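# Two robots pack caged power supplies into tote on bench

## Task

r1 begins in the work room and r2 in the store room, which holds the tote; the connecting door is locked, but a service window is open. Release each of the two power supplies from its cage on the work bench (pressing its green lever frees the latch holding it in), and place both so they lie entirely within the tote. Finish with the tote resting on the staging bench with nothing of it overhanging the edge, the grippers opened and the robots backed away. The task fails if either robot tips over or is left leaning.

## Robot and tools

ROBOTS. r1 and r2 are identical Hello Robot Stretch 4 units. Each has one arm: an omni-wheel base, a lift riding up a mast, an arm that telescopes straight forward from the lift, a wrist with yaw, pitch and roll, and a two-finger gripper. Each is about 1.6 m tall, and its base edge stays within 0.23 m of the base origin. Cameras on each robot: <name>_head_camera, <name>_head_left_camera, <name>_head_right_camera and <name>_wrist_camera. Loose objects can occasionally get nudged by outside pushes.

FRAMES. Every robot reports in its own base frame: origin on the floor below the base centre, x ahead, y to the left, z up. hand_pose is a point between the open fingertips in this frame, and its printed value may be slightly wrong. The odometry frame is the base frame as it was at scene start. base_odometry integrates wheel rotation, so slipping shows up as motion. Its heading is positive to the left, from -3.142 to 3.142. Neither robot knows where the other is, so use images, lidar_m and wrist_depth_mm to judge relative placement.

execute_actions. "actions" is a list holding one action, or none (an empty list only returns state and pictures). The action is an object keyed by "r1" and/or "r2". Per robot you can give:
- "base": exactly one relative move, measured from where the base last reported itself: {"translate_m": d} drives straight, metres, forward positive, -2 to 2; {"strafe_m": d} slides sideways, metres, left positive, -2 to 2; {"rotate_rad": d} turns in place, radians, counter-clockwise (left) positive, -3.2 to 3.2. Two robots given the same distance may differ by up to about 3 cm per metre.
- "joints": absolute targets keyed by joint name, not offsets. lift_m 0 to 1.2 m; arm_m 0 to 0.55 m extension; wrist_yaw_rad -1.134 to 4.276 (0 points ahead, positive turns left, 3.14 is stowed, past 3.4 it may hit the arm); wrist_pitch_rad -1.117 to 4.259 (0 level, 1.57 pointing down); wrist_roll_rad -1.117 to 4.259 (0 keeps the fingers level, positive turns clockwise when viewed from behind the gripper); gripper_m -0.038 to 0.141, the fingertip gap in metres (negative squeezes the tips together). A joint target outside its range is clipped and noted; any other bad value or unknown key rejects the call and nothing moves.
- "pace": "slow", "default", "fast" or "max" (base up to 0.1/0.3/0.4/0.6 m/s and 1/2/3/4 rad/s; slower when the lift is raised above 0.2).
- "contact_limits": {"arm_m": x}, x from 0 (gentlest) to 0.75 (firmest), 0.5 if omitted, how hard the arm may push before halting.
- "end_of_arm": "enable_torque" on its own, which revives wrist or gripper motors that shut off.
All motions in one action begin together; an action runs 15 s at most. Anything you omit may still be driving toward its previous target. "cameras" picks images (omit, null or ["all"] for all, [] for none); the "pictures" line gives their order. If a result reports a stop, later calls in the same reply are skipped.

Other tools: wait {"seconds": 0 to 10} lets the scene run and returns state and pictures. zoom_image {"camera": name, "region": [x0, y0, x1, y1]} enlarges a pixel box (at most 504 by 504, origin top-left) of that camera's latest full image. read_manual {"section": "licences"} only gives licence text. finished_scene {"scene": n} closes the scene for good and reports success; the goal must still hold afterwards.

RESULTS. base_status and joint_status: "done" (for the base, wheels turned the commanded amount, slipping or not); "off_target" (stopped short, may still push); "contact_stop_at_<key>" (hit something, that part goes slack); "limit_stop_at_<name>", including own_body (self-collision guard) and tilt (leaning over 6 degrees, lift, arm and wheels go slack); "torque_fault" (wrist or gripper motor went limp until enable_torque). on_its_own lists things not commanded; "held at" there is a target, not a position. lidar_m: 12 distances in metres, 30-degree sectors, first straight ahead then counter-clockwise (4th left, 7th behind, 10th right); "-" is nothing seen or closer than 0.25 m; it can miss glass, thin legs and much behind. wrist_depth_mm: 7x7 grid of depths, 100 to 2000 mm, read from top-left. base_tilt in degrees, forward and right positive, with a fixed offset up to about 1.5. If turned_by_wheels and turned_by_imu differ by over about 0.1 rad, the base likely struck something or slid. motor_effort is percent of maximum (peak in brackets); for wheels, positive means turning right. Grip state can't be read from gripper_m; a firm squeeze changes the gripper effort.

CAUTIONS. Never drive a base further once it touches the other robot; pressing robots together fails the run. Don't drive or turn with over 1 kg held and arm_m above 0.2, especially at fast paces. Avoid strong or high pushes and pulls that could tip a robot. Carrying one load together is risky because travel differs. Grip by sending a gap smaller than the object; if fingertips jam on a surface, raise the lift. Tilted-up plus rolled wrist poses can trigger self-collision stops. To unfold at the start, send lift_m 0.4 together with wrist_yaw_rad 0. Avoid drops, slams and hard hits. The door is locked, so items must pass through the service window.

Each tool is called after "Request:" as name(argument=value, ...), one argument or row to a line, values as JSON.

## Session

Request:
execute_actions(
  actions=[],
)

Scene clock: 0.00 s.
r1.base_odometry: x=+0.000 y=+0.000 heading=+0.000 (m, m, rad; r1's odometry frame)
r1.turned_by_wheels: +0.000 (rad since the last result)
r1.turned_by_imu: +0.000 (rad since the last result)
r1.base_tilt: forward=-0.1 right=-0.4 (deg)
r1.lidar_m: 0.91 1.39 2.88 1.46 1.21 3.81 1.63 1.36 1.36 1.07 0.85 0.82
r1.base_status: not commanded
r1.joint_positions: lift_m=+0.140 arm_m=+0.001 wrist_yaw_rad=+3.121 wrist_pitch_rad=-0.013 wrist_roll_rad=+0.012 gripper_m=+0.057
r1.joint_status: not commanded
r1.motor_effort: lift_m=+20 arm_m=+0 wrist_yaw_rad=-3 wrist_pitch_rad=-8 wrist_roll_rad=+0 gripper_m=-3 wheel_0=+0 wheel_1=+0 wheel_2=+0 (%)
r1.hand_pose: x=-0.1148 y=+0.0934 z=+0.3221 quat_wxyz=(+0.010, +0.006, +0.006, +1.000) (m; r1's base frame)
r1.wrist_depth_mm: - 133 - - - - - / - 123 212 - - - - / 105 135 219 - - - - / 134 163 - - - - - / 1336 1537 1576 1863 1863 1863 1808 / 976 991 198 976 891 1042 1025 / 715 707 768 - 768 723 732
r2.base_odometry: x=+0.000 y=+0.000 heading=+0.000 (m, m, rad; r2's odometry frame)
r2.turned_by_wheels: +0.000 (rad since the last result)
r2.turned_by_imu: +0.000 (rad since the last result)
r2.base_tilt: forward=+0.1 right=-0.2 (deg)
r2.lidar_m: 1.43 3.09 1.48 0.87 0.78 0.81 1.05 1.19 1.17 1.43 2.87 1.28
r2.base_status: not commanded
r2.joint_positions: lift_m=+0.196 arm_m=+0.002 wrist_yaw_rad=+3.229 wrist_pitch_rad=+0.012 wrist_roll_rad=+0.012 gripper_m=+0.057
r2.joint_status: not commanded
r2.motor_effort: lift_m=+20 arm_m=+0 wrist_yaw_rad=+0 wrist_pitch_rad=-7 wrist_roll_rad=-1 gripper_m=-3 wheel_0=-1 wheel_1=+0 wheel_2=+0 (%)
r2.hand_pose: x=-0.1225 y=+0.0618 z=+0.3710 quat_wxyz=(-0.044, -0.006, +0.006, +0.999) (m; r2's base frame)
r2.wrist_depth_mm: - 137 137 1430 1078 866 707 / - - 135 1430 1078 866 707 / - 107 135 1308 1078 866 715 / - 121 141 1397 1078 878 715 / 190 1205 1397 1430 1060 878 715 / 208 1229 195 1336 199 878 707 / 207 931 991 122 946 809 723
pictures: r1_head_camera, r1_head_left_camera, r1_head_right_camera, r1_wrist_camera, r2_head_camera, r2_head_left_camera, r2_head_right_camera, r2_wrist_camera
camera_calibration (this result's frames):
r1_wrist_camera: T_world_to_cam=[[0.0539643, 0.998498, -0.0095033, -0.0919382], [0.0279278, -0.0110227, -0.999549, 0.372128], [-0.998152, 0.0536745, -0.0284807, 0.117994], [0, 0, 0, 1]] pos_world=[0.112345, 0.0895686, 0.374447]
r2_wrist_camera: T_world_to_cam=[[-0.0744482, 0.996119, -0.0469599, -0.0576946], [0.013999, -0.046042, -0.998841, 0.437519], [-0.997127, -0.0750193, -0.0105169, 0.119111], [0, 0, 0, 1]] pos_world=[0.108349, 0.0865505, 0.435556]
Images, in order (width x height): r1_head_camera 420x560, r1_head_left_camera 420x672, r1_head_right_camera 420x672, r1_wrist_camera 616x392, r2_head_camera 420x560, r2_head_left_camera 420x672, r2_head_right_camera 420x672, r2_wrist_camera 616x392.

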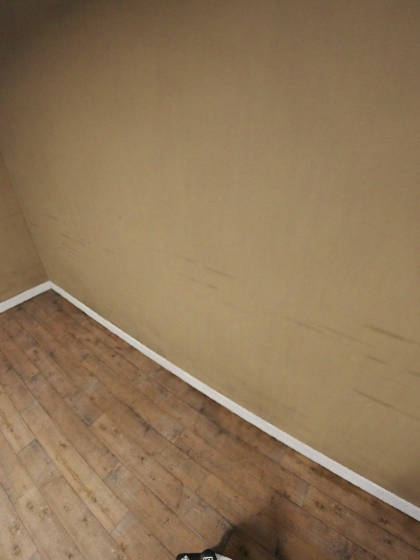

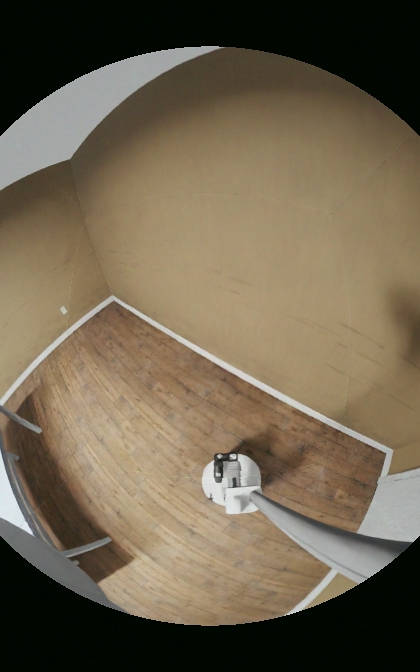

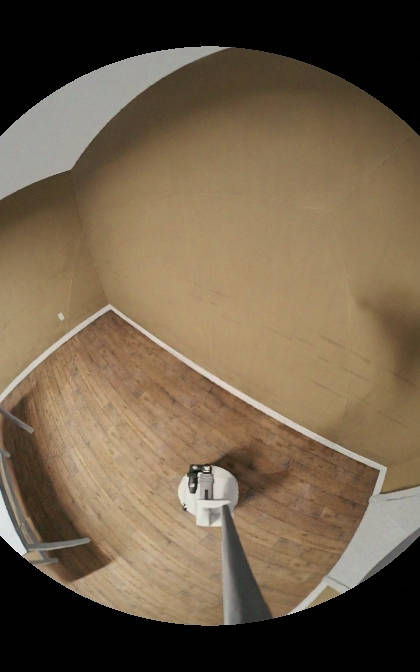

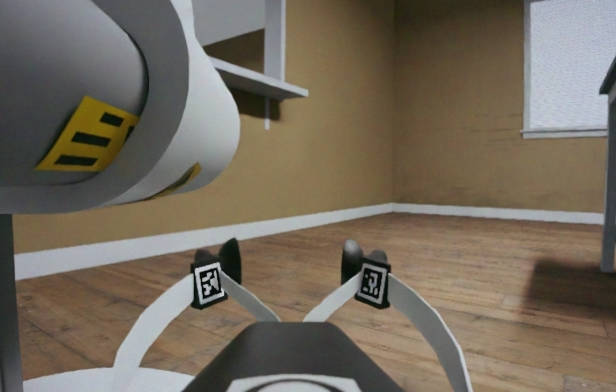

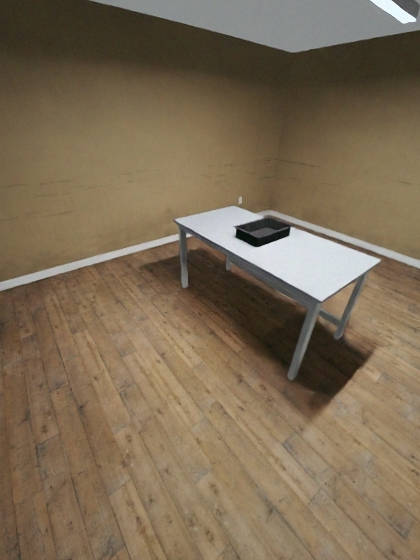

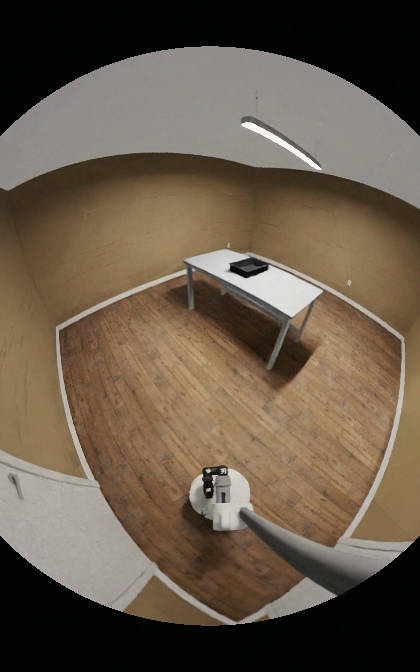

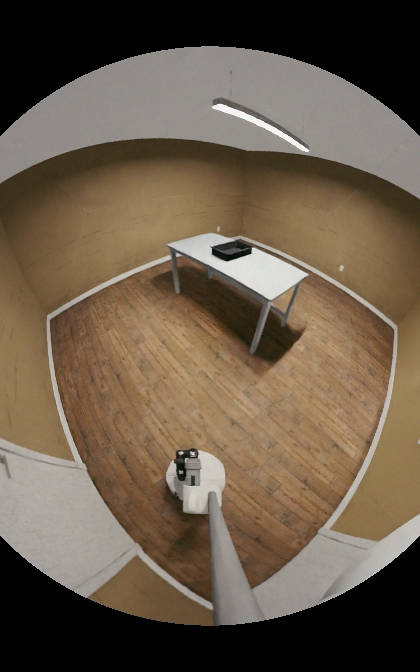

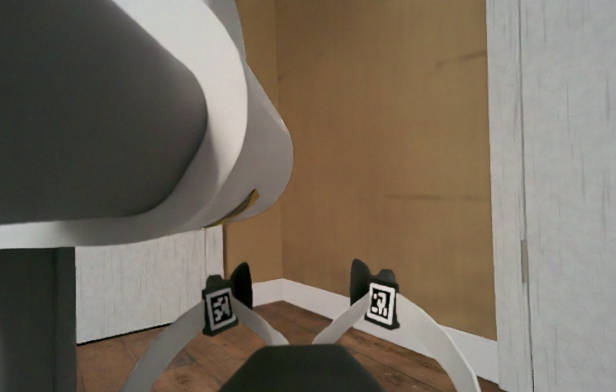

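Request:
execute_actions(
  actions=[
    {"r1":{"base":{"rotate_rad":2.44},"pace":"fast"},"r2":{"base":{"rotate_rad":-2.413},"pace":"fast"}},
  ],
  cameras=["r1_head_camera","r1_head_right_camera","r2_head_left_camera"],
)

Scene clock: 2.50 s.
r1.base_odometry: x=+0.000 y=+0.000 heading=+2.440 (m, m, rad; r1's odometry frame)
r1.turned_by_wheels: +2.440 (rad since the last result)
r1.turned_by_imu: +2.471 (rad since the last result)
r1.base_tilt: forward=+0.0 right=-0.3 (deg)
r1.lidar_m: 1.21 1.80 1.48 1.35 1.27 0.88 0.81 0.85 1.15 2.87 1.73 1.21
r1.base_status: done
r1.joint_positions: lift_m=+0.140 arm_m=+0.001 wrist_yaw_rad=+3.121 wrist_pitch_rad=-0.013 wrist_roll_rad=+0.012 gripper_m=+0.057
r1.joint_status: not commanded
r1.motor_effort: lift_m=+20(20) arm_m=+0(0) wrist_yaw_rad=-2(0) wrist_pitch_rad=-7(7) wrist_roll_rad=-1(1) gripper_m=-3(2) wheel_0=+0(10) wheel_1=+1(5) wheel_2=+1(10) (%)
r1.hand_pose: x=-0.1147 y=+0.0934 z=+0.3221 quat_wxyz=(+0.010, +0.006, +0.006, +1.000) (m; r1's base frame)
r1.wrist_depth_mm: - 133 904 931 960 991 1008 / - 124 211 946 960 976 1025 / 105 135 219 946 976 1025 1042 / 134 162 946 946 976 1008 1008 / 891 904 917 976 976 991 1042 / 878 878 198 946 904 1025 1025 / 723 699 759 - 768 723 741
r2.base_odometry: x=+0.000 y=+0.000 heading=-2.412 (m, m, rad; r2's odometry frame)
r2.turned_by_wheels: -2.412 (rad since the last result)
r2.turned_by_imu: -2.433 (rad since the last result)
r2.base_tilt: forward=+0.1 right=-0.1 (deg)
r2.lidar_m: 1.17 1.27 1.45 1.84 1.25 1.69 2.93 1.15 0.84 0.79 0.86 1.21
r2.base_status: done
r2.joint_positions: lift_m=+0.196 arm_m=+0.002 wrist_yaw_rad=+3.229 wrist_pitch_rad=+0.012 wrist_roll_rad=+0.012 gripper_m=+0.057
r2.joint_status: not commanded
r2.motor_effort: lift_m=+20(20) arm_m=-1(0) wrist_yaw_rad=+0(0) wrist_pitch_rad=-7(6) wrist_roll_rad=+0(4) gripper_m=-2(3) wheel_0=+4(11) wheel_1=+1(12) wheel_2=+2(10) (%)
r2.hand_pose: x=-0.1225 y=+0.0618 z=+0.3710 quat_wxyz=(-0.044, -0.006, +0.006, +0.999) (m; r2's base frame)
r2.wrist_depth_mm: - 137 137 - - - - / - - 135 - - - - / - 107 135 - - - - / - 121 141 - - - - / 190 1430 - - - - - / 207 1397 195 1464 198 1430 1366 / 207 931 976 122 946 878 931
pictures: r1_head_camera, r1_head_right_camera, r2_head_left_camera
Images, in order (width x height): r1_head_camera 420x560, r1_head_right_camera 420x672, r2_head_left_camera 420x672.

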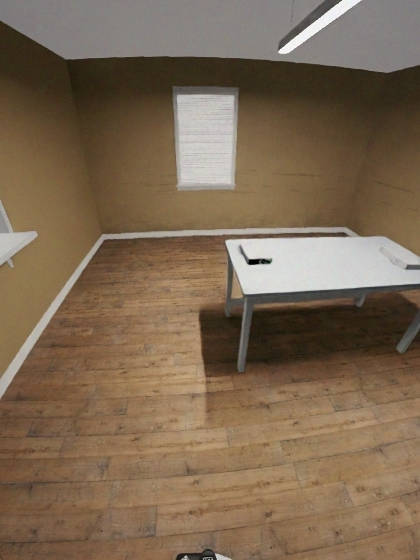

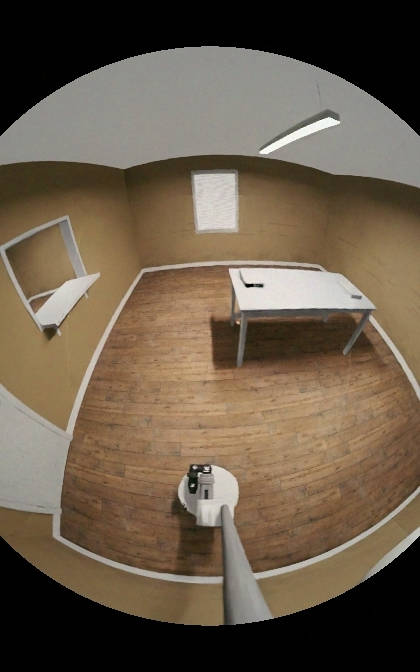

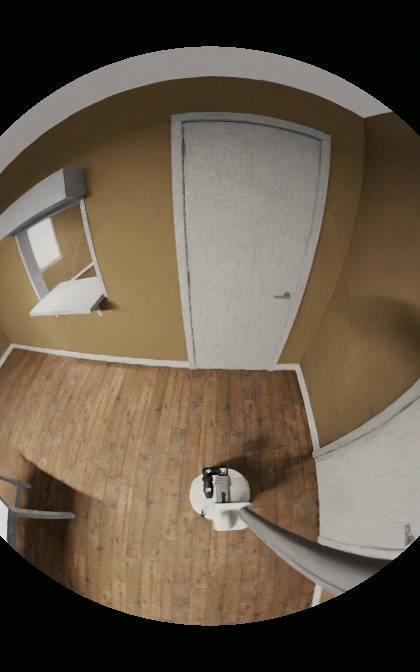

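Request:
zoom_image(
  camera="r1_head_camera",
  region=[210, 220, 420, 310],
)

Region (210, 220, 420, 310) of r1_head_camera's 420x560 image, scaled by 2.400, with more detail than that image has; it fills the top 216 rows of this view, and the rest is white.

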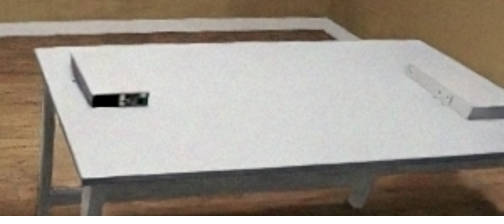

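Request:
execute_actions(
  actions=[
    {"r1":{"base":{"strafe_m":-0.38},"joints":{"lift_m":0.73,"wrist_yaw_rad":0,"wrist_pitch_rad":0.3,"wrist_roll_rad":0.32,"gripper_m":0.072},"pace":"max"},"r2":{"base":{"translate_m":0.45},"pace":"max"}},
  ],
  cameras=[],
)

Request:
execute_actions(
  actions=[
    {"r1":{"base":{"translate_m":0.76},"pace":"max"},"r2":{"base":{"strafe_m":1.0},"pace":"max"}},
  ],
  cameras=["r1_head_camera","r1_wrist_camera","r2_head_left_camera"],
)

Scene clock: 5.83 s.
r1.base_odometry: x=+0.245 y=+0.290 heading=+2.440 (m, m, rad; r1's odometry frame)
r1.turned_by_wheels: +0.000 (rad since the last result)
r1.turned_by_imu: +0.002 (rad since the last result)
r1.base_tilt: forward=+0.0 right=-0.4 (deg)
r1.lidar_m: 1.16 2.33 1.85 1.73 1.23 0.86 0.80 0.83 1.11 2.51 1.73 1.22
r1.base_status: done
r1.joint_positions: lift_m=+0.730 arm_m=+0.001 wrist_yaw_rad=+0.000 wrist_pitch_rad=+0.302 wrist_roll_rad=+0.320 gripper_m=+0.072
r1.joint_status: all done
r1.motor_effort: lift_m=+21(26) arm_m=+0(0) wrist_yaw_rad=-3(7) wrist_pitch_rad=-8(5) wrist_roll_rad=+1(6) gripper_m=-1(1) wheel_0=+0(11) wheel_1=+0(14) wheel_2=+1(1) (%)
r1.hand_pose: x=+0.4473 y=-0.0873 z=+0.8223 quat_wxyz=(+0.976, +0.157, +0.149, -0.024) (m; r1's base frame)
r1.wrist_depth_mm: - - - - - - 1098 / - - - 1537 1025 1008 - / - - 1025 991 - - - / - - - - 1983 1808 1618 / - - 1078 1756 1537 1430 1308 / - 1708 1098 1281 204 1182 1098 / 1576 1336 1336 - 1098 991 946
r2.base_odometry: x=-0.335 y=-0.300 heading=-2.412 (m, m, rad; r2's odometry frame)
r2.turned_by_wheels: +0.000 (rad since the last result)
r2.turned_by_imu: +0.002 (rad since the last result)
r2.base_tilt: forward=+0.1 right=-0.2 (deg)
r2.lidar_m: 0.73 0.77 1.12 3.56 1.46 1.72 2.99 1.17 0.81 0.84 0.88 0.77
r2.base_status: done
r2.joint_positions: lift_m=+0.196 arm_m=+0.002 wrist_yaw_rad=+3.229 wrist_pitch_rad=+0.012 wrist_roll_rad=+0.012 gripper_m=+0.057
r2.joint_status: not commanded
r2.motor_effort: lift_m=+20(20) arm_m=+0(0) wrist_yaw_rad=+0(0) wrist_pitch_rad=-6(7) wrist_roll_rad=-2(1) gripper_m=-2(3) wheel_0=+2(11) wheel_1=+0(8) wheel_2=+1(16) (%)
r2.hand_pose: x=-0.1225 y=+0.0618 z=+0.3710 quat_wxyz=(-0.044, -0.006, +0.006, +0.999) (m; r2's base frame)
r2.wrist_depth_mm: - 137 136 - - - - / - - 135 - - - - / - 107 135 - - - - / - 121 141 - - - - / 190 1430 - - - - - / 208 1397 195 1430 198 1366 1397 / 208 917 976 122 931 878 917
pictures: none
No camera images: the call's "cameras" was empty. Leave "cameras" out to get every camera's image.

Scene clock: 9.03 s.
r1.base_odometry: x=-0.336 y=+0.781 heading=+2.440 (m, m, rad; r1's odometry frame)
r1.turned_by_wheels: +0.000 (rad since the last result)
r1.turned_by_imu: +0.001 (rad since the last result)
r1.base_tilt: forward=-0.1 right=-0.3 (deg)
r1.lidar_m: 0.40 0.41 1.68 1.62 1.81 1.64 1.56 1.63 2.21 2.48 0.64 0.47
r1.base_status: done
r1.joint_positions: lift_m=+0.730 arm_m=+0.001 wrist_yaw_rad=+0.000 wrist_pitch_rad=+0.302 wrist_roll_rad=+0.320 gripper_m=+0.072
r1.joint_status: not commanded
r1.motor_effort: lift_m=+21(21) arm_m=+0(0) wrist_yaw_rad=-3(1) wrist_pitch_rad=-6(6) wrist_roll_rad=+1(1) gripper_m=-3(1) wheel_0=-1(6) wheel_1=+0(6) wheel_2=+1(11) (%)
r1.hand_pose: x=+0.4473 y=-0.0874 z=+0.8223 quat_wxyz=(+0.976, +0.157, +0.149, -0.024) (m; r1's base frame)
r1.wrist_depth_mm: - - - - - - - / - - - - - 759 615 / - - 750 647 574 477 421 / - - 521 466 402 351 317 / - 488 357 343 291 274 255 / - 322 272 265 202 239 1008 / 891 263 255 - 238 976 960
r2.base_odometry: x=+0.331 y=-1.046 heading=-2.412 (m, m, rad; r2's odometry frame)
r2.turned_by_wheels: +0.000 (rad since the last result)
r2.turned_by_imu: +0.002 (rad since the last result)
r2.base_tilt: forward=+0.2 right=-0.2 (deg)
r2.lidar_m: 0.55 0.60 0.87 2.88 1.27 0.93 0.93 2.55 1.91 1.82 1.05 0.81
r2.base_status: done
r2.joint_positions: lift_m=+0.196 arm_m=+0.002 wrist_yaw_rad=+3.229 wrist_pitch_rad=+0.012 wrist_roll_rad=+0.012 gripper_m=+0.057
r2.joint_status: not commanded
r2.motor_effort: lift_m=+20(20) arm_m=-1(1) wrist_yaw_rad=+0(0) wrist_pitch_rad=-7(6) wrist_roll_rad=-1(2) gripper_m=-3(3) wheel_0=+2(16) wheel_1=-2(16) wheel_2=+0(1) (%)
r2.hand_pose: x=-0.1225 y=+0.0618 z=+0.3710 quat_wxyz=(-0.044, -0.006, +0.006, +0.999) (m; r2's base frame)
r2.wrist_depth_mm: - 137 136 - - - - / - - 135 - 1205 1008 976 / - 107 135 - 1661 - - / - 121 141 - - - - / 190 - - - - - - / 208 1537 195 1464 199 1397 1281 / 208 917 976 122 946 866 931
pictures: r1_head_camera, r1_wrist_camera, r2_head_left_camera
camera_calibration (this result's frames):
r1_wrist_camera: T_world_to_cam=[[-0.124582, -0.949576, -0.287724, 0.20137], [-0.321206, 0.312965, -0.893801, 0.951937], [0.938779, -0.018933, -0.343999, 0.089683], [0, 0, 0, 1]] pos_world=[0.246662, -0.105009, 0.939632]
Images, in order (width x height): r1_head_camera 420x560, r1_wrist_camera 616x392, r2_head_left_camera 420x672.

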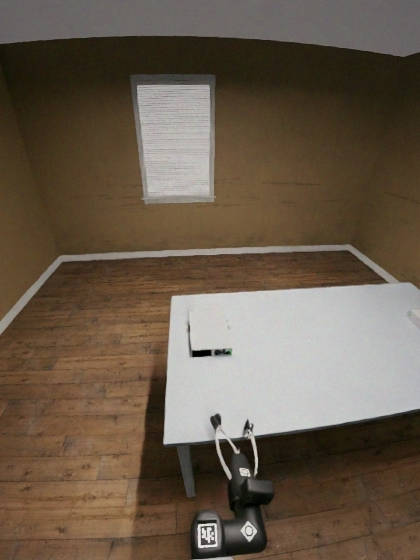

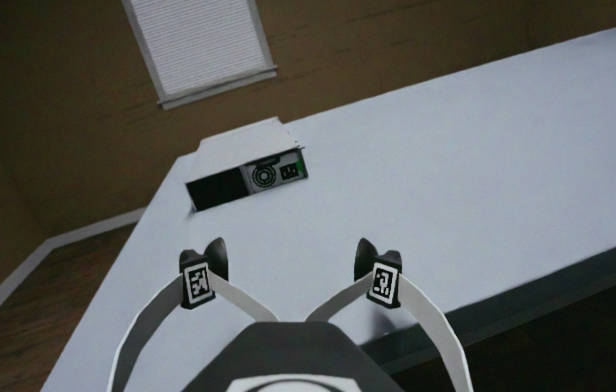

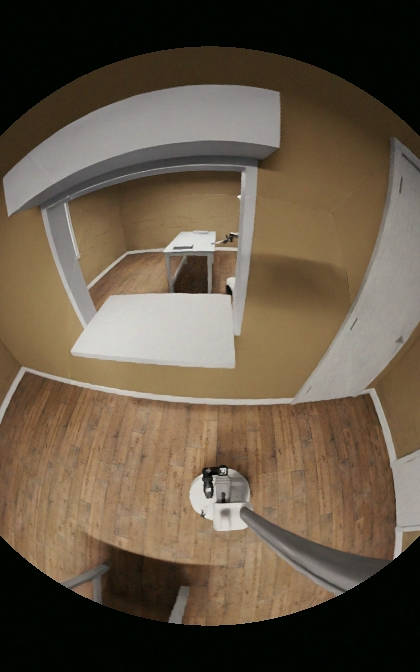

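Request:
zoom_image(
  camera="r1_head_camera",
  region=[150, 280, 420, 460],
)

Region (150, 280, 420, 460) of r1_head_camera's 420x560 image, scaled by 1.867, with more detail than that image has.

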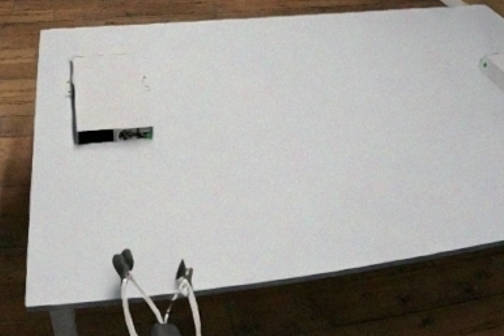

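Request:
execute_actions(
  actions=[
    {"r1":{"base":{"rotate_rad":0.046},"joints":{"lift_m":0.712,"arm_m":0.1},"pace":"fast"},"r2":{"base":{"translate_m":0.15},"joints":{"lift_m":0.45},"pace":"fast"}},
  ],
  cameras=[],
)

Request:
execute_actions(
  actions=[
    {"r1":{"base":{"strafe_m":-0.03},"joints":{"lift_m":0.709,"arm_m":0.19},"pace":"fast"},"r2":{"joints":{"lift_m":0.7},"pace":"fast"}},
  ],
  cameras=["r1_wrist_camera"],
)

Scene clock: 11.43 s.
r1.base_odometry: x=-0.336 y=+0.781 heading=+2.486 (m, m, rad; r1's odometry frame)
r1.turned_by_wheels: +0.046 (rad since the last result)
r1.turned_by_imu: +0.047 (rad since the last result)
r1.base_tilt: forward=+0.0 right=-0.4 (deg)
r1.lidar_m: 0.38 2.58 1.66 1.64 1.84 1.64 1.55 1.67 2.31 2.45 0.57 0.45
r1.base_status: done
r1.joint_positions: lift_m=+0.712 arm_m=+0.098 wrist_yaw_rad=+0.000 wrist_pitch_rad=+0.302 wrist_roll_rad=+0.320 gripper_m=+0.072
r1.joint_status: all done
r1.motor_effort: lift_m=+17(21) arm_m=+9(8) wrist_yaw_rad=-1(2) wrist_pitch_rad=-6(6) wrist_roll_rad=-1(0) gripper_m=-2(2) wheel_0=+0(2) wheel_1=-1(1) wheel_2=+1(6) (%)
r1.hand_pose: x=+0.5448 y=-0.0873 z=+0.8046 quat_wxyz=(+0.976, +0.157, +0.149, -0.024) (m; r1's base frame)
r1.wrist_depth_mm: - - - - - - - / - - - - - 668 569 / - - 788 492 512 427 375 / - - 459 413 357 310 281 / - 436 319 306 259 246 229 / 1983 290 242 237 202 202 189 / 854 235 229 - 187 168 -
r2.base_odometry: x=+0.219 y=-1.146 heading=-2.412 (m, m, rad; r2's odometry frame)
r2.turned_by_wheels: +0.000 (rad since the last result)
r2.turned_by_imu: +0.001 (rad since the last result)
r2.base_tilt: forward=+0.2 right=-0.2 (deg)
r2.lidar_m: 0.41 0.46 0.66 2.86 3.04 1.09 1.07 2.58 1.90 1.82 0.92 0.68
r2.base_status: done
r2.joint_positions: lift_m=+0.450 arm_m=+0.002 wrist_yaw_rad=+3.229 wrist_pitch_rad=+0.012 wrist_roll_rad=+0.012 gripper_m=+0.057
r2.joint_status: all done
r2.motor_effort: lift_m=+23(25) arm_m=-1(1) wrist_yaw_rad=+0(0) wrist_pitch_rad=-7(7) wrist_roll_rad=-1(1) gripper_m=-3(3) wheel_0=+1(9) wheel_1=+0(8) wheel_2=+1(15) (%)
r2.hand_pose: x=-0.1225 y=+0.0618 z=+0.6244 quat_wxyz=(-0.044, -0.006, +0.006, +0.999) (m; r2's base frame)
r2.wrist_depth_mm: - 137 136 - - - - / - - 135 - - - - / - 107 135 - - - - / - 121 141 - 1160 1138 1098 / 190 - - - - - - / 208 - 195 - 198 - - / 208 1430 1537 122 1336 1397 1308
pictures: none
No camera images: the call's "cameras" was empty. Leave "cameras" out to get every camera's image.

Scene clock: 13.13 s.
r1.base_odometry: x=-0.317 y=+0.804 heading=+2.486 (m, m, rad; r1's odometry frame)
r1.turned_by_wheels: +0.000 (rad since the last result)
r1.turned_by_imu: +0.000 (rad since the last result)
r1.base_tilt: forward=-0.1 right=-0.3 (deg)
r1.lidar_m: 0.40 0.43 1.69 1.64 1.87 1.65 1.56 1.63 2.30 2.45 0.59 0.42
r1.base_status: done
r1.joint_positions: lift_m=+0.709 arm_m=+0.188 wrist_yaw_rad=+0.000 wrist_pitch_rad=+0.302 wrist_roll_rad=+0.320 gripper_m=+0.072
r1.joint_status: all done
r1.motor_effort: lift_m=+17(17) arm_m=+9(10) wrist_yaw_rad=-1(0) wrist_pitch_rad=-7(7) wrist_roll_rad=-1(0) gripper_m=-2(2) wheel_0=+1(9) wheel_1=-1(8) wheel_2=+1(1) (%)
r1.hand_pose: x=+0.6348 y=-0.0874 z=+0.8016 quat_wxyz=(+0.976, +0.157, +0.149, -0.024) (m; r1's base frame)
r1.wrist_depth_mm: - - - - - - - / - - - - - 654 559 / - - - 535 504 418 368 / - - 373 334 349 306 276 / - 377 310 300 256 239 222 / 1863 282 236 231 199 198 186 / 256 229 224 - 183 164 -
r2.base_odometry: x=+0.219 y=-1.146 heading=-2.412 (m, m, rad; r2's odometry frame)
r2.turned_by_wheels: +0.000 (rad since the last result)
r2.turned_by_imu: +0.000 (rad since the last result)
r2.base_tilt: forward=+0.2 right=-0.2 (deg)
r2.lidar_m: 0.41 0.45 0.66 2.87 3.06 1.06 1.09 2.55 1.90 1.82 0.91 0.68
r2.base_status: not commanded
r2.joint_positions: lift_m=+0.700 arm_m=+0.002 wrist_yaw_rad=+3.229 wrist_pitch_rad=+0.012 wrist_roll_rad=+0.012 gripper_m=+0.057
r2.joint_status: all done
r2.motor_effort: lift_m=+23(26) arm_m=+0(1) wrist_yaw_rad=+0(0) wrist_pitch_rad=-6(6) wrist_roll_rad=-3(0) gripper_m=-3(2) wheel_0=+1(1) wheel_1=+0(0) wheel_2=+1(1) (%)
r2.hand_pose: x=-0.1225 y=+0.0618 z=+0.8744 quat_wxyz=(-0.044, -0.006, +0.006, +0.999) (m; r2's base frame)
r2.wrist_depth_mm: - 137 136 - - - - / - - 135 - - - - / - 107 135 - - - - / - 121 141 - - - - / 190 - - - 1182 1160 1118 / 208 - 194 - 198 - - / 207 - - 122 1756 1808 1863
pictures: r1_wrist_camera
camera_calibration (this result's frames):
r1_wrist_camera: T_world_to_cam=[[-0.124478, -0.949592, -0.287716, 0.218724], [-0.321301, 0.312924, -0.893781, 0.993662], [0.93876, -0.0188127, -0.344057, -0.0933883], [0, 0, 0, 1]] pos_world=[0.43416, -0.104999, 0.918915]
Images, in order (width x height): r1_wrist_camera 616x392.

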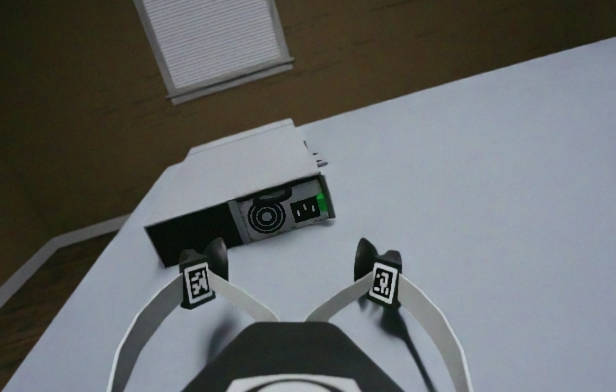

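Request:
execute_actions(
  actions=[
    {"r1":{"joints":{"arm_m":0.27}},"r2":{"joints":{"lift_m":0.85},"pace":"fast"}},
  ],
  cameras=["r1_wrist_camera"],
)

Scene clock: 14.63 s.
r1.base_odometry: x=-0.317 y=+0.804 heading=+2.486 (m, m, rad; r1's odometry frame)
r1.turned_by_wheels: +0.000 (rad since the last result)
r1.turned_by_imu: +0.000 (rad since the last result)
r1.base_tilt: forward=+0.0 right=-0.3 (deg)
r1.lidar_m: 0.38 0.42 1.69 1.65 1.86 1.65 1.56 1.65 2.27 2.44 0.58 0.41
r1.base_status: not commanded
r1.joint_positions: lift_m=+0.709 arm_m=+0.268 wrist_yaw_rad=+0.000 wrist_pitch_rad=+0.302 wrist_roll_rad=+0.320 gripper_m=+0.072
r1.joint_status: all done
r1.motor_effort: lift_m=+17(18) arm_m=+9(11) wrist_yaw_rad=-1(1) wrist_pitch_rad=-7(6) wrist_roll_rad=-1(0) gripper_m=-2(1) wheel_0=+1(1) wheel_1=-1(1) wheel_2=+1(1) (%)
r1.hand_pose: x=+0.7148 y=-0.0874 z=+0.8016 quat_wxyz=(+0.976, +0.157, +0.149, -0.024) (m; r1's base frame)
r1.wrist_depth_mm: - - - - - - - / - - - - - 661 559 / - - - 549 496 418 366 / - - 342 298 349 306 274 / - 317 252 259 254 240 222 / 1808 268 237 231 198 198 186 / 256 230 223 - 182 164 -
r2.base_odometry: x=+0.219 y=-1.146 heading=-2.412 (m, m, rad; r2's odometry frame)
r2.turned_by_wheels: +0.000 (rad since the last result)
r2.turned_by_imu: +0.000 (rad since the last result)
r2.base_tilt: forward=+0.1 right=-0.2 (deg)
r2.lidar_m: 0.42 0.46 0.65 2.87 3.04 1.08 1.07 2.56 1.90 1.84 0.91 0.66
r2.base_status: not commanded
r2.joint_positions: lift_m=+0.850 arm_m=+0.002 wrist_yaw_rad=+3.229 wrist_pitch_rad=+0.012 wrist_roll_rad=+0.012 gripper_m=+0.057
r2.joint_status: all done
r2.motor_effort: lift_m=+23(25) arm_m=-1(0) wrist_yaw_rad=+0(0) wrist_pitch_rad=-6(6) wrist_roll_rad=+0(1) gripper_m=-3(3) wheel_0=+1(1) wheel_1=+0(0) wheel_2=+0(1) (%)
r2.hand_pose: x=-0.1225 y=+0.0618 z=+1.0244 quat_wxyz=(-0.044, -0.006, +0.006, +0.999) (m; r2's base frame)
r2.wrist_depth_mm: - 137 137 - - - - / - - 135 - - - - / - 107 135 - - - - / - 121 141 - - - - / 190 - - - 1863 1863 - / 208 - 195 - 199 1138 1118 / 208 - - 122 - - -
pictures: r1_wrist_camera
camera_calibration (this result's frames):
r1_wrist_camera: T_world_to_cam=[[-0.124615, -0.949573, -0.287718, 0.228743], [-0.321243, 0.312972, -0.893785, 1.01934], [0.938762, -0.0189514, -0.344045, -0.168498], [0, 0, 0, 1]] pos_world=[0.514141, -0.10501, 0.918916]
Images, in order (width x height): r1_wrist_camera 616x392.

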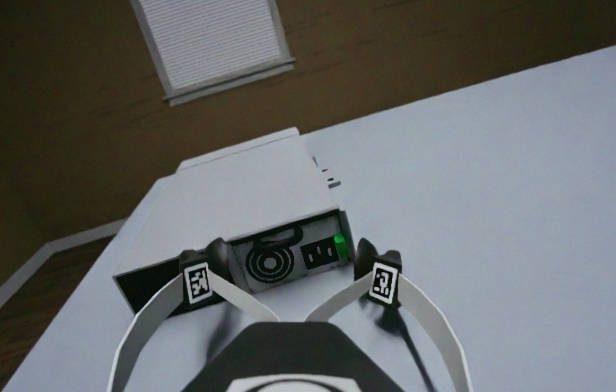

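Request:
execute_actions(
  actions=[
    {"r1":{"joints":{"arm_m":0.279,"gripper_m":0.03}},"r2":{"joints":{"lift_m":0.93},"pace":"fast"}},
  ],
  cameras=["r1_wrist_camera"],
)

Scene clock: 15.93 s.
r1.base_odometry: x=-0.317 y=+0.804 heading=+2.487 (m, m, rad; r1's odometry frame)
r1.turned_by_wheels: +0.001 (rad since the last result)
r1.turned_by_imu: +0.001 (rad since the last result)
r1.base_tilt: forward=-0.1 right=-0.4 (deg)
r1.lidar_m: 0.40 0.44 1.70 1.64 1.87 1.65 1.57 1.62 2.31 2.45 0.60 0.39
r1.base_status: not commanded
r1.joint_positions: lift_m=+0.709 arm_m=+0.277 wrist_yaw_rad=+0.009 wrist_pitch_rad=+0.302 wrist_roll_rad=+0.320 gripper_m=+0.030
r1.joint_status: all done
r1.on_its_own: wrist_yaw_rad is at rest, and its effort (-27) is outside its rest range (-13 to +13)
r1.motor_effort: lift_m=+17(18) arm_m=+9(10) wrist_yaw_rad=-27(28) wrist_pitch_rad=-5(7) wrist_roll_rad=+1(0) gripper_m=-17(14) wheel_0=+6(6) wheel_1=+1(2) wheel_2=+3(3) (%)
r1.hand_pose: x=+0.7246 y=-0.0849 z=+0.8018 quat_wxyz=(+0.976, +0.157, +0.149, -0.020) (m; r1's base frame)
r1.wrist_depth_mm: - - - - - - - / - - - - - - 564 / - - - 535 496 418 370 / - - 340 291 347 304 276 / - 366 244 246 260 240 222 / 1863 254 209 231 190 197 186 / 256 229 223 - 183 165 -
r2.base_odometry: x=+0.219 y=-1.146 heading=-2.412 (m, m, rad; r2's odometry frame)
r2.turned_by_wheels: +0.000 (rad since the last result)
r2.turned_by_imu: +0.000 (rad since the last result)
r2.base_tilt: forward=+0.1 right=-0.2 (deg)
r2.lidar_m: 0.42 0.45 0.62 2.88 3.04 1.08 1.08 2.53 1.91 1.84 0.90 0.67
r2.base_status: not commanded
r2.joint_positions: lift_m=+0.930 arm_m=+0.002 wrist_yaw_rad=+3.229 wrist_pitch_rad=+0.012 wrist_roll_rad=+0.012 gripper_m=+0.057
r2.joint_status: all done
r2.motor_effort: lift_m=+23(25) arm_m=+0(1) wrist_yaw_rad=+0(0) wrist_pitch_rad=-6(6) wrist_roll_rad=-2(5) gripper_m=-2(3) wheel_0=+1(1) wheel_1=+0(1) wheel_2=+1(1) (%)
r2.hand_pose: x=-0.1225 y=+0.0618 z=+1.1044 quat_wxyz=(-0.044, -0.006, +0.006, +0.999) (m; r2's base frame)
r2.wrist_depth_mm: - 137 137 - - - - / - - 135 - - - - / - 107 135 - - - - / - 121 141 - - - - / 190 - - - - - - / 208 - 195 - 198 1308 1281 / 208 - - 122 - 1921 1138
pictures: r1_wrist_camera
camera_calibration (this result's frames):
r1_wrist_camera: T_world_to_cam=[[-0.115945, -0.950647, -0.287797, 0.226043], [-0.323545, 0.310096, -0.893957, 1.02341], [0.939082, -0.0105342, -0.343531, -0.177506], [0, 0, 0, 1]] pos_world=[0.524018, -0.104336, 0.918957]
Images, in order (width x height): r1_wrist_camera 616x392.

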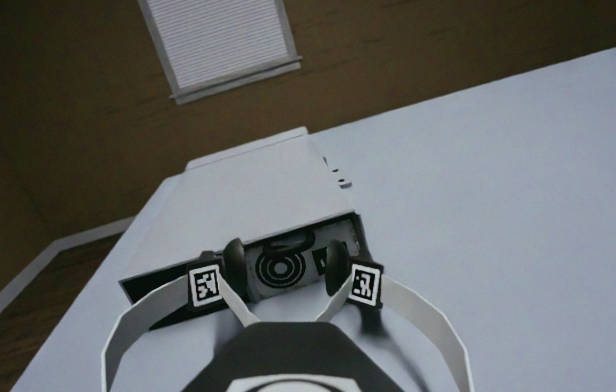

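Request:
execute_actions(
  actions=[
    {"r1":{"joints":{"arm_m":0.27},"pace":"slow"}},
  ],
  cameras=["r1_wrist_camera"],
)

Request:
zoom_image(
  camera="r1_wrist_camera",
  region=[180, 190, 420, 330],
)

Scene clock: 16.93 s.
r1.base_odometry: x=-0.317 y=+0.804 heading=+2.487 (m, m, rad; r1's odometry frame)
r1.turned_by_wheels: -0.001 (rad since the last result)
r1.turned_by_imu: -0.001 (rad since the last result)
r1.base_tilt: forward=-0.1 right=-0.3 (deg)
r1.lidar_m: 0.39 0.45 1.66 1.65 1.86 1.64 1.56 1.66 2.29 2.44 0.57 0.41
r1.base_status: not commanded
r1.joint_positions: lift_m=+0.709 arm_m=+0.272 wrist_yaw_rad=+0.002 wrist_pitch_rad=+0.302 wrist_roll_rad=+0.320 gripper_m=+0.030
r1.joint_status: all done
r1.motor_effort: lift_m=+17(18) arm_m=-9(8) wrist_yaw_rad=-6(27) wrist_pitch_rad=-5(8) wrist_roll_rad=+0(0) gripper_m=-4(17) wheel_0=+2(6) wheel_1=-1(1) wheel_2=+1(3) (%)
r1.hand_pose: x=+0.7181 y=-0.0870 z=+0.8017 quat_wxyz=(+0.976, +0.157, +0.149, -0.023) (m; r1's base frame)
r1.wrist_depth_mm: - - - - - - - / - - - - - 668 554 / - - - 549 500 415 370 / - - 342 297 347 304 274 / - 310 247 251 264 239 223 / 1983 277 191 222 189 197 186 / 256 227 224 - 181 166 -
r2.base_odometry: x=+0.219 y=-1.146 heading=-2.412 (m, m, rad; r2's odometry frame)
r2.turned_by_wheels: +0.000 (rad since the last result)
r2.turned_by_imu: +0.000 (rad since the last result)
r2.base_tilt: forward=+0.1 right=-0.3 (deg)
r2.lidar_m: 0.42 0.45 0.65 2.87 3.02 1.08 1.06 2.54 1.87 1.84 0.89 0.68
r2.base_status: not commanded
r2.joint_positions: lift_m=+0.930 arm_m=+0.002 wrist_yaw_rad=+3.229 wrist_pitch_rad=+0.012 wrist_roll_rad=+0.012 gripper_m=+0.057
r2.joint_status: not commanded
r2.motor_effort: lift_m=+23(23) arm_m=+0(1) wrist_yaw_rad=+0(0) wrist_pitch_rad=-7(7) wrist_roll_rad=-1(3) gripper_m=-2(3) wheel_0=+1(1) wheel_1=+0(0) wheel_2=+1(1) (%)
r2.hand_pose: x=-0.1225 y=+0.0618 z=+1.1044 quat_wxyz=(-0.044, -0.006, +0.006, +0.999) (m; r2's base frame)
r2.wrist_depth_mm: - 137 136 - - - - / - - 135 - - - - / - 107 135 - - - - / - 121 141 - - - - / 190 - - - - - - / 208 - 195 - 198 1281 1308 / 207 - - 122 - 1921 1098
pictures: r1_wrist_camera
camera_calibration (this result's frames):
r1_wrist_camera: T_world_to_cam=[[-0.123035, -0.94977, -0.287749, 0.228464], [-0.321525, 0.312461, -0.893862, 1.02055], [0.938874, -0.0174584, -0.343818, -0.171719], [0, 0, 0, 1]] pos_world=[0.517462, -0.104891, 0.918928]
Images, in order (width x height): r1_wrist_camera 616x392.

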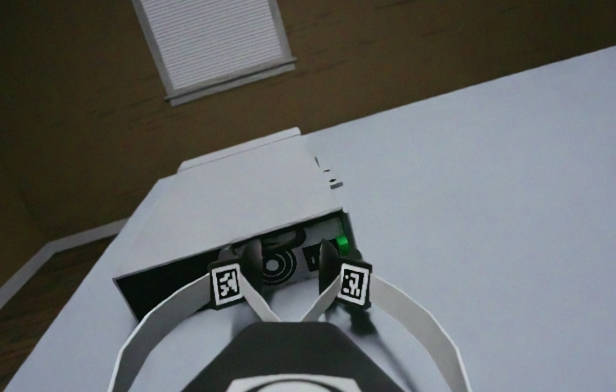

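Region (180, 190, 420, 330) of r1_wrist_camera's 616x392 image, scaled by 2.100; it fills the top 294 rows of this view, and the rest is white.

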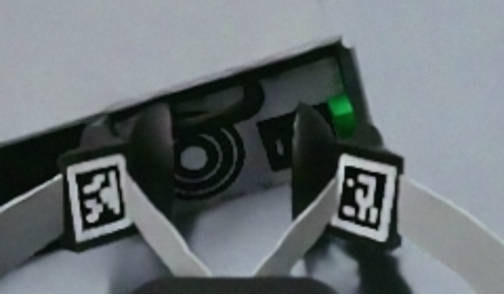

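Request:
execute_actions(
  actions=[
    {"r1":{"base":{"strafe_m":-0.007},"joints":{"gripper_m":0.06}},"r2":{"joints":{"lift_m":1.0},"pace":"fast"}},
  ],
  cameras=[],
)

Request:
execute_actions(
  actions=[
    {"r1":{"joints":{"arm_m":0.28},"contact_limits":{"arm_m":0.25}}},
  ],
  cameras=["r1_wrist_camera"],
)

Request:
zoom_image(
  camera="r1_wrist_camera",
  region=[180, 190, 420, 330],
)

Scene clock: 18.80 s.
r1.base_odometry: x=-0.313 y=+0.810 heading=+2.487 (m, m, rad; r1's odometry frame)
r1.turned_by_wheels: +0.000 (rad since the last result)
r1.turned_by_imu: +0.000 (rad since the last result)
r1.base_tilt: forward=-0.1 right=-0.3 (deg)
r1.lidar_m: 0.40 0.42 1.69 1.64 1.88 1.64 1.56 1.64 2.26 2.43 0.60 0.41
r1.base_status: done
r1.joint_positions: lift_m=+0.709 arm_m=+0.271 wrist_yaw_rad=+0.000 wrist_pitch_rad=+0.302 wrist_roll_rad=+0.320 gripper_m=+0.060
r1.joint_status: all done
r1.motor_effort: lift_m=+17(18) arm_m=-9(9) wrist_yaw_rad=-2(11) wrist_pitch_rad=-7(9) wrist_roll_rad=-1(0) gripper_m=-4(6) wheel_0=+0(7) wheel_1=+2(5) wheel_2=+1(1) (%)
r1.hand_pose: x=+0.7178 y=-0.0874 z=+0.8015 quat_wxyz=(+0.976, +0.157, +0.149, -0.024) (m; r1's base frame)
r1.wrist_depth_mm: - - - - - - - / - - - - - 654 554 / - - - 569 496 413 366 / - - 336 312 343 304 273 / - 309 253 257 257 240 222 / 1863 272 197 227 198 197 185 / 255 229 223 - 182 165 -
r2.base_odometry: x=+0.219 y=-1.146 heading=-2.412 (m, m, rad; r2's odometry frame)
r2.turned_by_wheels: +0.000 (rad since the last result)
r2.turned_by_imu: +0.000 (rad since the last result)
r2.base_tilt: forward=+0.1 right=-0.2 (deg)
r2.lidar_m: 0.41 0.45 0.65 2.88 3.03 1.06 1.06 2.54 1.88 1.84 0.91 0.65
r2.base_status: not commanded
r2.joint_positions: lift_m=+1.000 arm_m=+0.002 wrist_yaw_rad=+3.229 wrist_pitch_rad=+0.012 wrist_roll_rad=+0.012 gripper_m=+0.057
r2.joint_status: all done
r2.motor_effort: lift_m=+23(25) arm_m=-1(0) wrist_yaw_rad=+0(0) wrist_pitch_rad=-7(7) wrist_roll_rad=-2(2) gripper_m=-2(5) wheel_0=+1(1) wheel_1=+0(0) wheel_2=+1(1) (%)
r2.hand_pose: x=-0.1225 y=+0.0618 z=+1.1744 quat_wxyz=(-0.044, -0.006, +0.006, +0.999) (m; r2's base frame)
r2.wrist_depth_mm: - 137 137 - - - - / - - 135 - - - - / - 107 135 - - - - / - 121 141 - - - - / 190 - - - - - - / 208 - 195 - 198 1576 - / 208 - - 122 1182 1138 1118
pictures: none
No camera images: the call's "cameras" was empty. Leave "cameras" out to get every camera's image.

Scene clock: 19.40 s.
r1.base_odometry: x=-0.313 y=+0.810 heading=+2.487 (m, m, rad; r1's odometry frame)
r1.turned_by_wheels: +0.000 (rad since the last result)
r1.turned_by_imu: +0.000 (rad since the last result)
r1.base_tilt: forward=-0.1 right=-0.4 (deg)
r1.lidar_m: 0.39 0.42 1.70 1.66 1.87 1.65 1.56 1.64 2.29 2.43 0.61 0.44
r1.base_status: not commanded
r1.joint_positions: lift_m=+0.709 arm_m=+0.278 wrist_yaw_rad=-0.001 wrist_pitch_rad=+0.306 wrist_roll_rad=+0.320 gripper_m=+0.060
r1.joint_status: all done
r1.motor_effort: lift_m=+18(17) arm_m=+11(12) wrist_yaw_rad=+0(0) wrist_pitch_rad=-16(18) wrist_roll_rad=+0(1) gripper_m=+0(3) wheel_0=+0(0) wheel_1=+2(2) wheel_2=+0(1) (%)
r1.contact_limits: arm_m 0.25
r1.hand_pose: x=+0.7240 y=-0.0876 z=+0.8006 quat_wxyz=(+0.976, +0.157, +0.150, -0.024) (m; r1's base frame)
r1.wrist_depth_mm: - - - - - - - / - - - - - 634 539 / - - - 549 484 407 357 / - - 329 303 342 298 268 / - 289 248 250 255 236 219 / 1708 264 232 224 196 194 183 / 252 225 220 - 180 163 -
r2.base_odometry: x=+0.219 y=-1.146 heading=-2.412 (m, m, rad; r2's odometry frame)
r2.turned_by_wheels: +0.000 (rad since the last result)
r2.turned_by_imu: +0.000 (rad since the last result)
r2.base_tilt: forward=+0.1 right=-0.2 (deg)
r2.lidar_m: 0.40 0.44 0.64 2.86 3.04 1.09 1.07 2.59 1.90 1.83 0.91 0.65
r2.base_status: not commanded
r2.joint_positions: lift_m=+1.000 arm_m=+0.002 wrist_yaw_rad=+3.229 wrist_pitch_rad=+0.012 wrist_roll_rad=+0.012 gripper_m=+0.057
r2.joint_status: not commanded
r2.motor_effort: lift_m=+23(23) arm_m=+0(1) wrist_yaw_rad=+0(0) wrist_pitch_rad=-7(7) wrist_roll_rad=-3(1) gripper_m=-2(2) wheel_0=+1(1) wheel_1=+0(1) wheel_2=+1(1) (%)
r2.hand_pose: x=-0.1225 y=+0.0618 z=+1.1744 quat_wxyz=(-0.044, -0.006, +0.006, +0.999) (m; r2's base frame)
r2.wrist_depth_mm: - 137 136 - - - - / - - 135 - - - - / - 107 135 - - - - / - 121 141 - - - - / 190 - - - - - - / 208 - 195 - 199 1537 - / 207 - - 122 1182 1118 1118
pictures: r1_wrist_camera
camera_calibration (this result's frames):
r1_wrist_camera: T_world_to_cam=[[-0.126178, -0.949544, -0.287134, 0.230116], [-0.324192, 0.313025, -0.892701, 1.02277], [0.937539, -0.0195521, -0.347331, -0.174041], [0, 0, 0, 1]] pos_world=[0.523778, -0.105049, 0.918649]
Images, in order (width x height): r1_wrist_camera 616x392.

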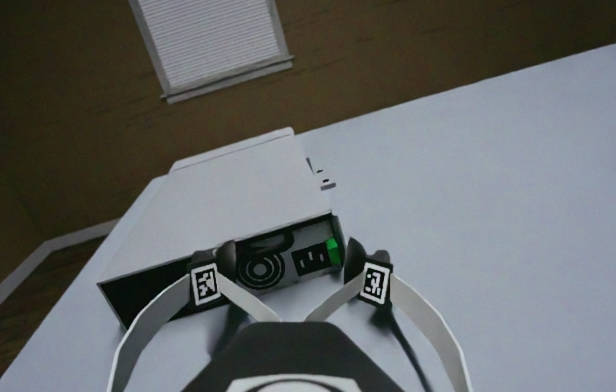

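Region (180, 190, 420, 330) of r1_wrist_camera's 616x392 image, scaled by 2.100; it fills the top 294 rows of this view, and the rest is white.

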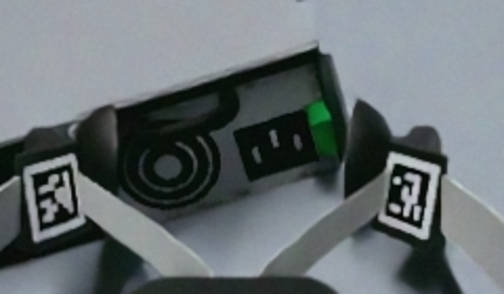

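Request:
execute_actions(
  actions=[
    {"r1":{"joints":{"gripper_m":0.035}},"r2":{"joints":{"lift_m":1.05},"pace":"fast"}},
  ],
  cameras=["r1_wrist_camera"],
)

Request:
zoom_image(
  camera="r1_wrist_camera",
  region=[180, 190, 420, 330],
)

Scene clock: 20.50 s.
r1.base_odometry: x=-0.313 y=+0.810 heading=+2.487 (m, m, rad; r1's odometry frame)
r1.turned_by_wheels: +0.000 (rad since the last result)
r1.turned_by_imu: +0.000 (rad since the last result)
r1.base_tilt: forward=-0.1 right=-0.4 (deg)
r1.lidar_m: 0.37 0.41 1.70 1.62 1.89 1.63 1.56 1.64 2.30 2.44 0.58 0.42
r1.base_status: not commanded
r1.joint_positions: lift_m=+0.709 arm_m=+0.278 wrist_yaw_rad=+0.003 wrist_pitch_rad=+0.305 wrist_roll_rad=+0.320 gripper_m=+0.035
r1.joint_status: all done
r1.motor_effort: lift_m=+17(17) arm_m=+9(11) wrist_yaw_rad=-9(12) wrist_pitch_rad=-16(17) wrist_roll_rad=+2(2) gripper_m=-7(7) wheel_0=+0(0) wheel_1=+2(2) wheel_2=+0(0) (%)
r1.hand_pose: x=+0.7247 y=-0.0866 z=+0.8008 quat_wxyz=(+0.976, +0.157, +0.150, -0.023) (m; r1's base frame)
r1.wrist_depth_mm: - - - - - - - / - - - - - 640 539 / - - - 549 488 407 359 / - - 332 297 342 298 271 / - 290 247 247 263 236 218 / 1756 266 197 224 195 194 184 / 252 224 220 - 180 163 -
r2.base_odometry: x=+0.219 y=-1.146 heading=-2.412 (m, m, rad; r2's odometry frame)
r2.turned_by_wheels: +0.000 (rad since the last result)
r2.turned_by_imu: +0.000 (rad since the last result)
r2.base_tilt: forward=+0.1 right=-0.2 (deg)
r2.lidar_m: 0.41 0.46 0.63 2.86 3.04 1.08 1.04 2.54 1.90 1.82 0.89 0.67
r2.base_status: not commanded
r2.joint_positions: lift_m=+1.050 arm_m=+0.002 wrist_yaw_rad=+3.229 wrist_pitch_rad=+0.012 wrist_roll_rad=+0.012 gripper_m=+0.057
r2.joint_status: all done
r2.motor_effort: lift_m=+22(24) arm_m=+0(1) wrist_yaw_rad=+0(0) wrist_pitch_rad=-7(7) wrist_roll_rad=-2(1) gripper_m=-3(2) wheel_0=+1(1) wheel_1=-1(0) wheel_2=+1(1) (%)
r2.hand_pose: x=-0.1225 y=+0.0618 z=+1.2244 quat_wxyz=(-0.044, -0.006, +0.006, +0.999) (m; r2's base frame)
r2.wrist_depth_mm: - 137 137 - - - - / - - 135 - - - - / - 107 135 - - - - / - 121 141 - - - - / 190 - - - - - - / 208 - 194 - 199 1708 - / 208 - - 122 1182 1138 1118
pictures: r1_wrist_camera
camera_calibration (this result's frames):
r1_wrist_camera: T_world_to_cam=[[-0.122852, -0.949948, -0.287238, 0.228763], [-0.324858, 0.311978, -0.892825, 1.0233], [0.93775, -0.016374, -0.346925, -0.174858], [0, 0, 0, 1]] pos_world=[0.524505, -0.104798, 0.918679]
Images, in order (width x height): r1_wrist_camera 616x392.

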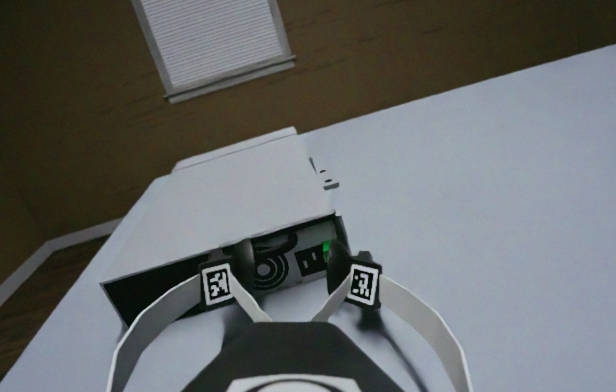

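Region (180, 190, 420, 330) of r1_wrist_camera's 616x392 image, scaled by 2.100; it fills the top 294 rows of this view, and the rest is white.

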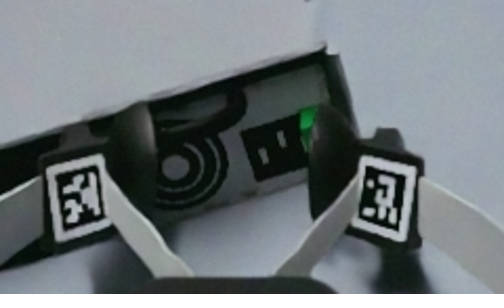

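Request:
execute_actions(
  actions=[
    {"r1":{"joints":{"arm_m":0.295,"gripper_m":0.037},"pace":"slow","contact_limits":{"arm_m":0.25}},"r2":{"joints":{"lift_m":1.11},"pace":"fast"}},
  ],
  cameras=["r1_wrist_camera"],
)

Request:
zoom_image(
  camera="r1_wrist_camera",
  region=[180, 190, 420, 330],
)

Scene clock: 21.60 s.
r1.base_odometry: x=-0.313 y=+0.810 heading=+2.487 (m, m, rad; r1's odometry frame)
r1.turned_by_wheels: +0.000 (rad since the last result)
r1.turned_by_imu: +0.001 (rad since the last result)
r1.base_tilt: forward=-0.1 right=-0.4 (deg)
r1.lidar_m: 0.40 0.43 1.68 1.68 1.89 1.63 1.57 1.64 2.26 2.44 0.59 0.44
r1.base_status: not commanded
r1.joint_positions: lift_m=+0.709 arm_m=+0.288 wrist_yaw_rad=-0.004 wrist_pitch_rad=+0.309 wrist_roll_rad=+0.319 gripper_m=+0.037
r1.joint_status: arm_m contact_stop (moved +0.010 of +0.017); the others done
r1.on_its_own: arm_m is slack since a contact_stop (your +0.295 is given up); wrist_pitch_rad is at rest, and its effort (-28) is outside its rest range (-23 to +23)
r1.motor_effort: lift_m=+17(17) arm_m=+0(16) wrist_yaw_rad=+11(13) wrist_pitch_rad=-28(30) wrist_roll_rad=+1(0) gripper_m=-5(7) wheel_0=+6(6) wheel_1=+5(5) wheel_2=-9(9) (%)
r1.contact_limits: arm_m 0.25
r1.hand_pose: x=+0.7338 y=-0.0886 z=+0.7996 quat_wxyz=(+0.975, +0.157, +0.152, -0.027) (m; r1's base frame)
r1.wrist_depth_mm: - - - - - - - / - - - - - 621 535 / - - - 535 473 402 357 / - - 327 298 338 297 267 / - 285 235 239 257 234 216 / 345 241 190 225 196 193 182 / 249 224 217 - 179 162 -
r2.base_odometry: x=+0.219 y=-1.146 heading=-2.412 (m, m, rad; r2's odometry frame)
r2.turned_by_wheels: +0.000 (rad since the last result)
r2.turned_by_imu: +0.000 (rad since the last result)
r2.base_tilt: forward=+0.1 right=-0.2 (deg)
r2.lidar_m: 0.43 0.46 0.65 2.88 3.05 1.08 1.05 2.54 1.90 1.85 0.90 0.67
r2.base_status: not commanded
r2.joint_positions: lift_m=+1.110 arm_m=+0.002 wrist_yaw_rad=+3.229 wrist_pitch_rad=+0.012 wrist_roll_rad=+0.012 gripper_m=+0.057
r2.joint_status: all done
r2.motor_effort: lift_m=+23(25) arm_m=+0(1) wrist_yaw_rad=+0(0) wrist_pitch_rad=-7(7) wrist_roll_rad=-3(3) gripper_m=-2(2) wheel_0=+1(1) wheel_1=+0(0) wheel_2=+1(1) (%)
r2.hand_pose: x=-0.1225 y=+0.0618 z=+1.2844 quat_wxyz=(-0.044, -0.006, +0.006, +0.999) (m; r2's base frame)
r2.wrist_depth_mm: - 137 137 - - - - / - - 135 - - - - / - 107 135 - - - - / - 121 141 - - - - / 190 - - - - - - / 208 - 195 - 198 1756 - / 208 - - 122 1281 1182 1281
pictures: r1_wrist_camera
camera_calibration (this result's frames):
r1_wrist_camera: T_world_to_cam=[[-0.130814, -0.949183, -0.286251, 0.232765], [-0.326459, 0.313871, -0.891577, 1.02615], [0.936116, -0.0231815, -0.350928, -0.17997], [0, 0, 0, 1]] pos_world=[0.533918, -0.105315, 0.918366]
Images, in order (width x height): r1_wrist_camera 616x392.

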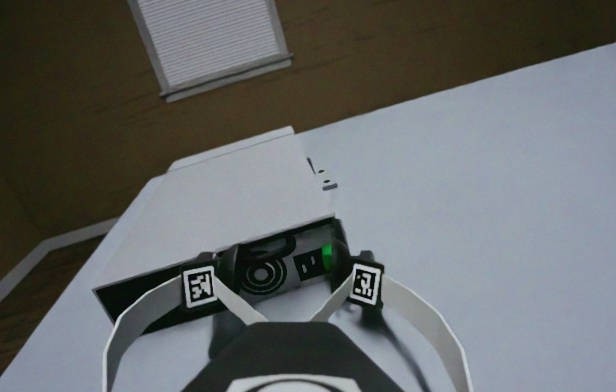

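Region (180, 190, 420, 330) of r1_wrist_camera's 616x392 image, scaled by 2.100; it fills the top 294 rows of this view, and the rest is white.

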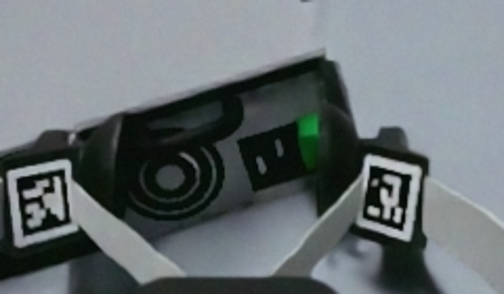

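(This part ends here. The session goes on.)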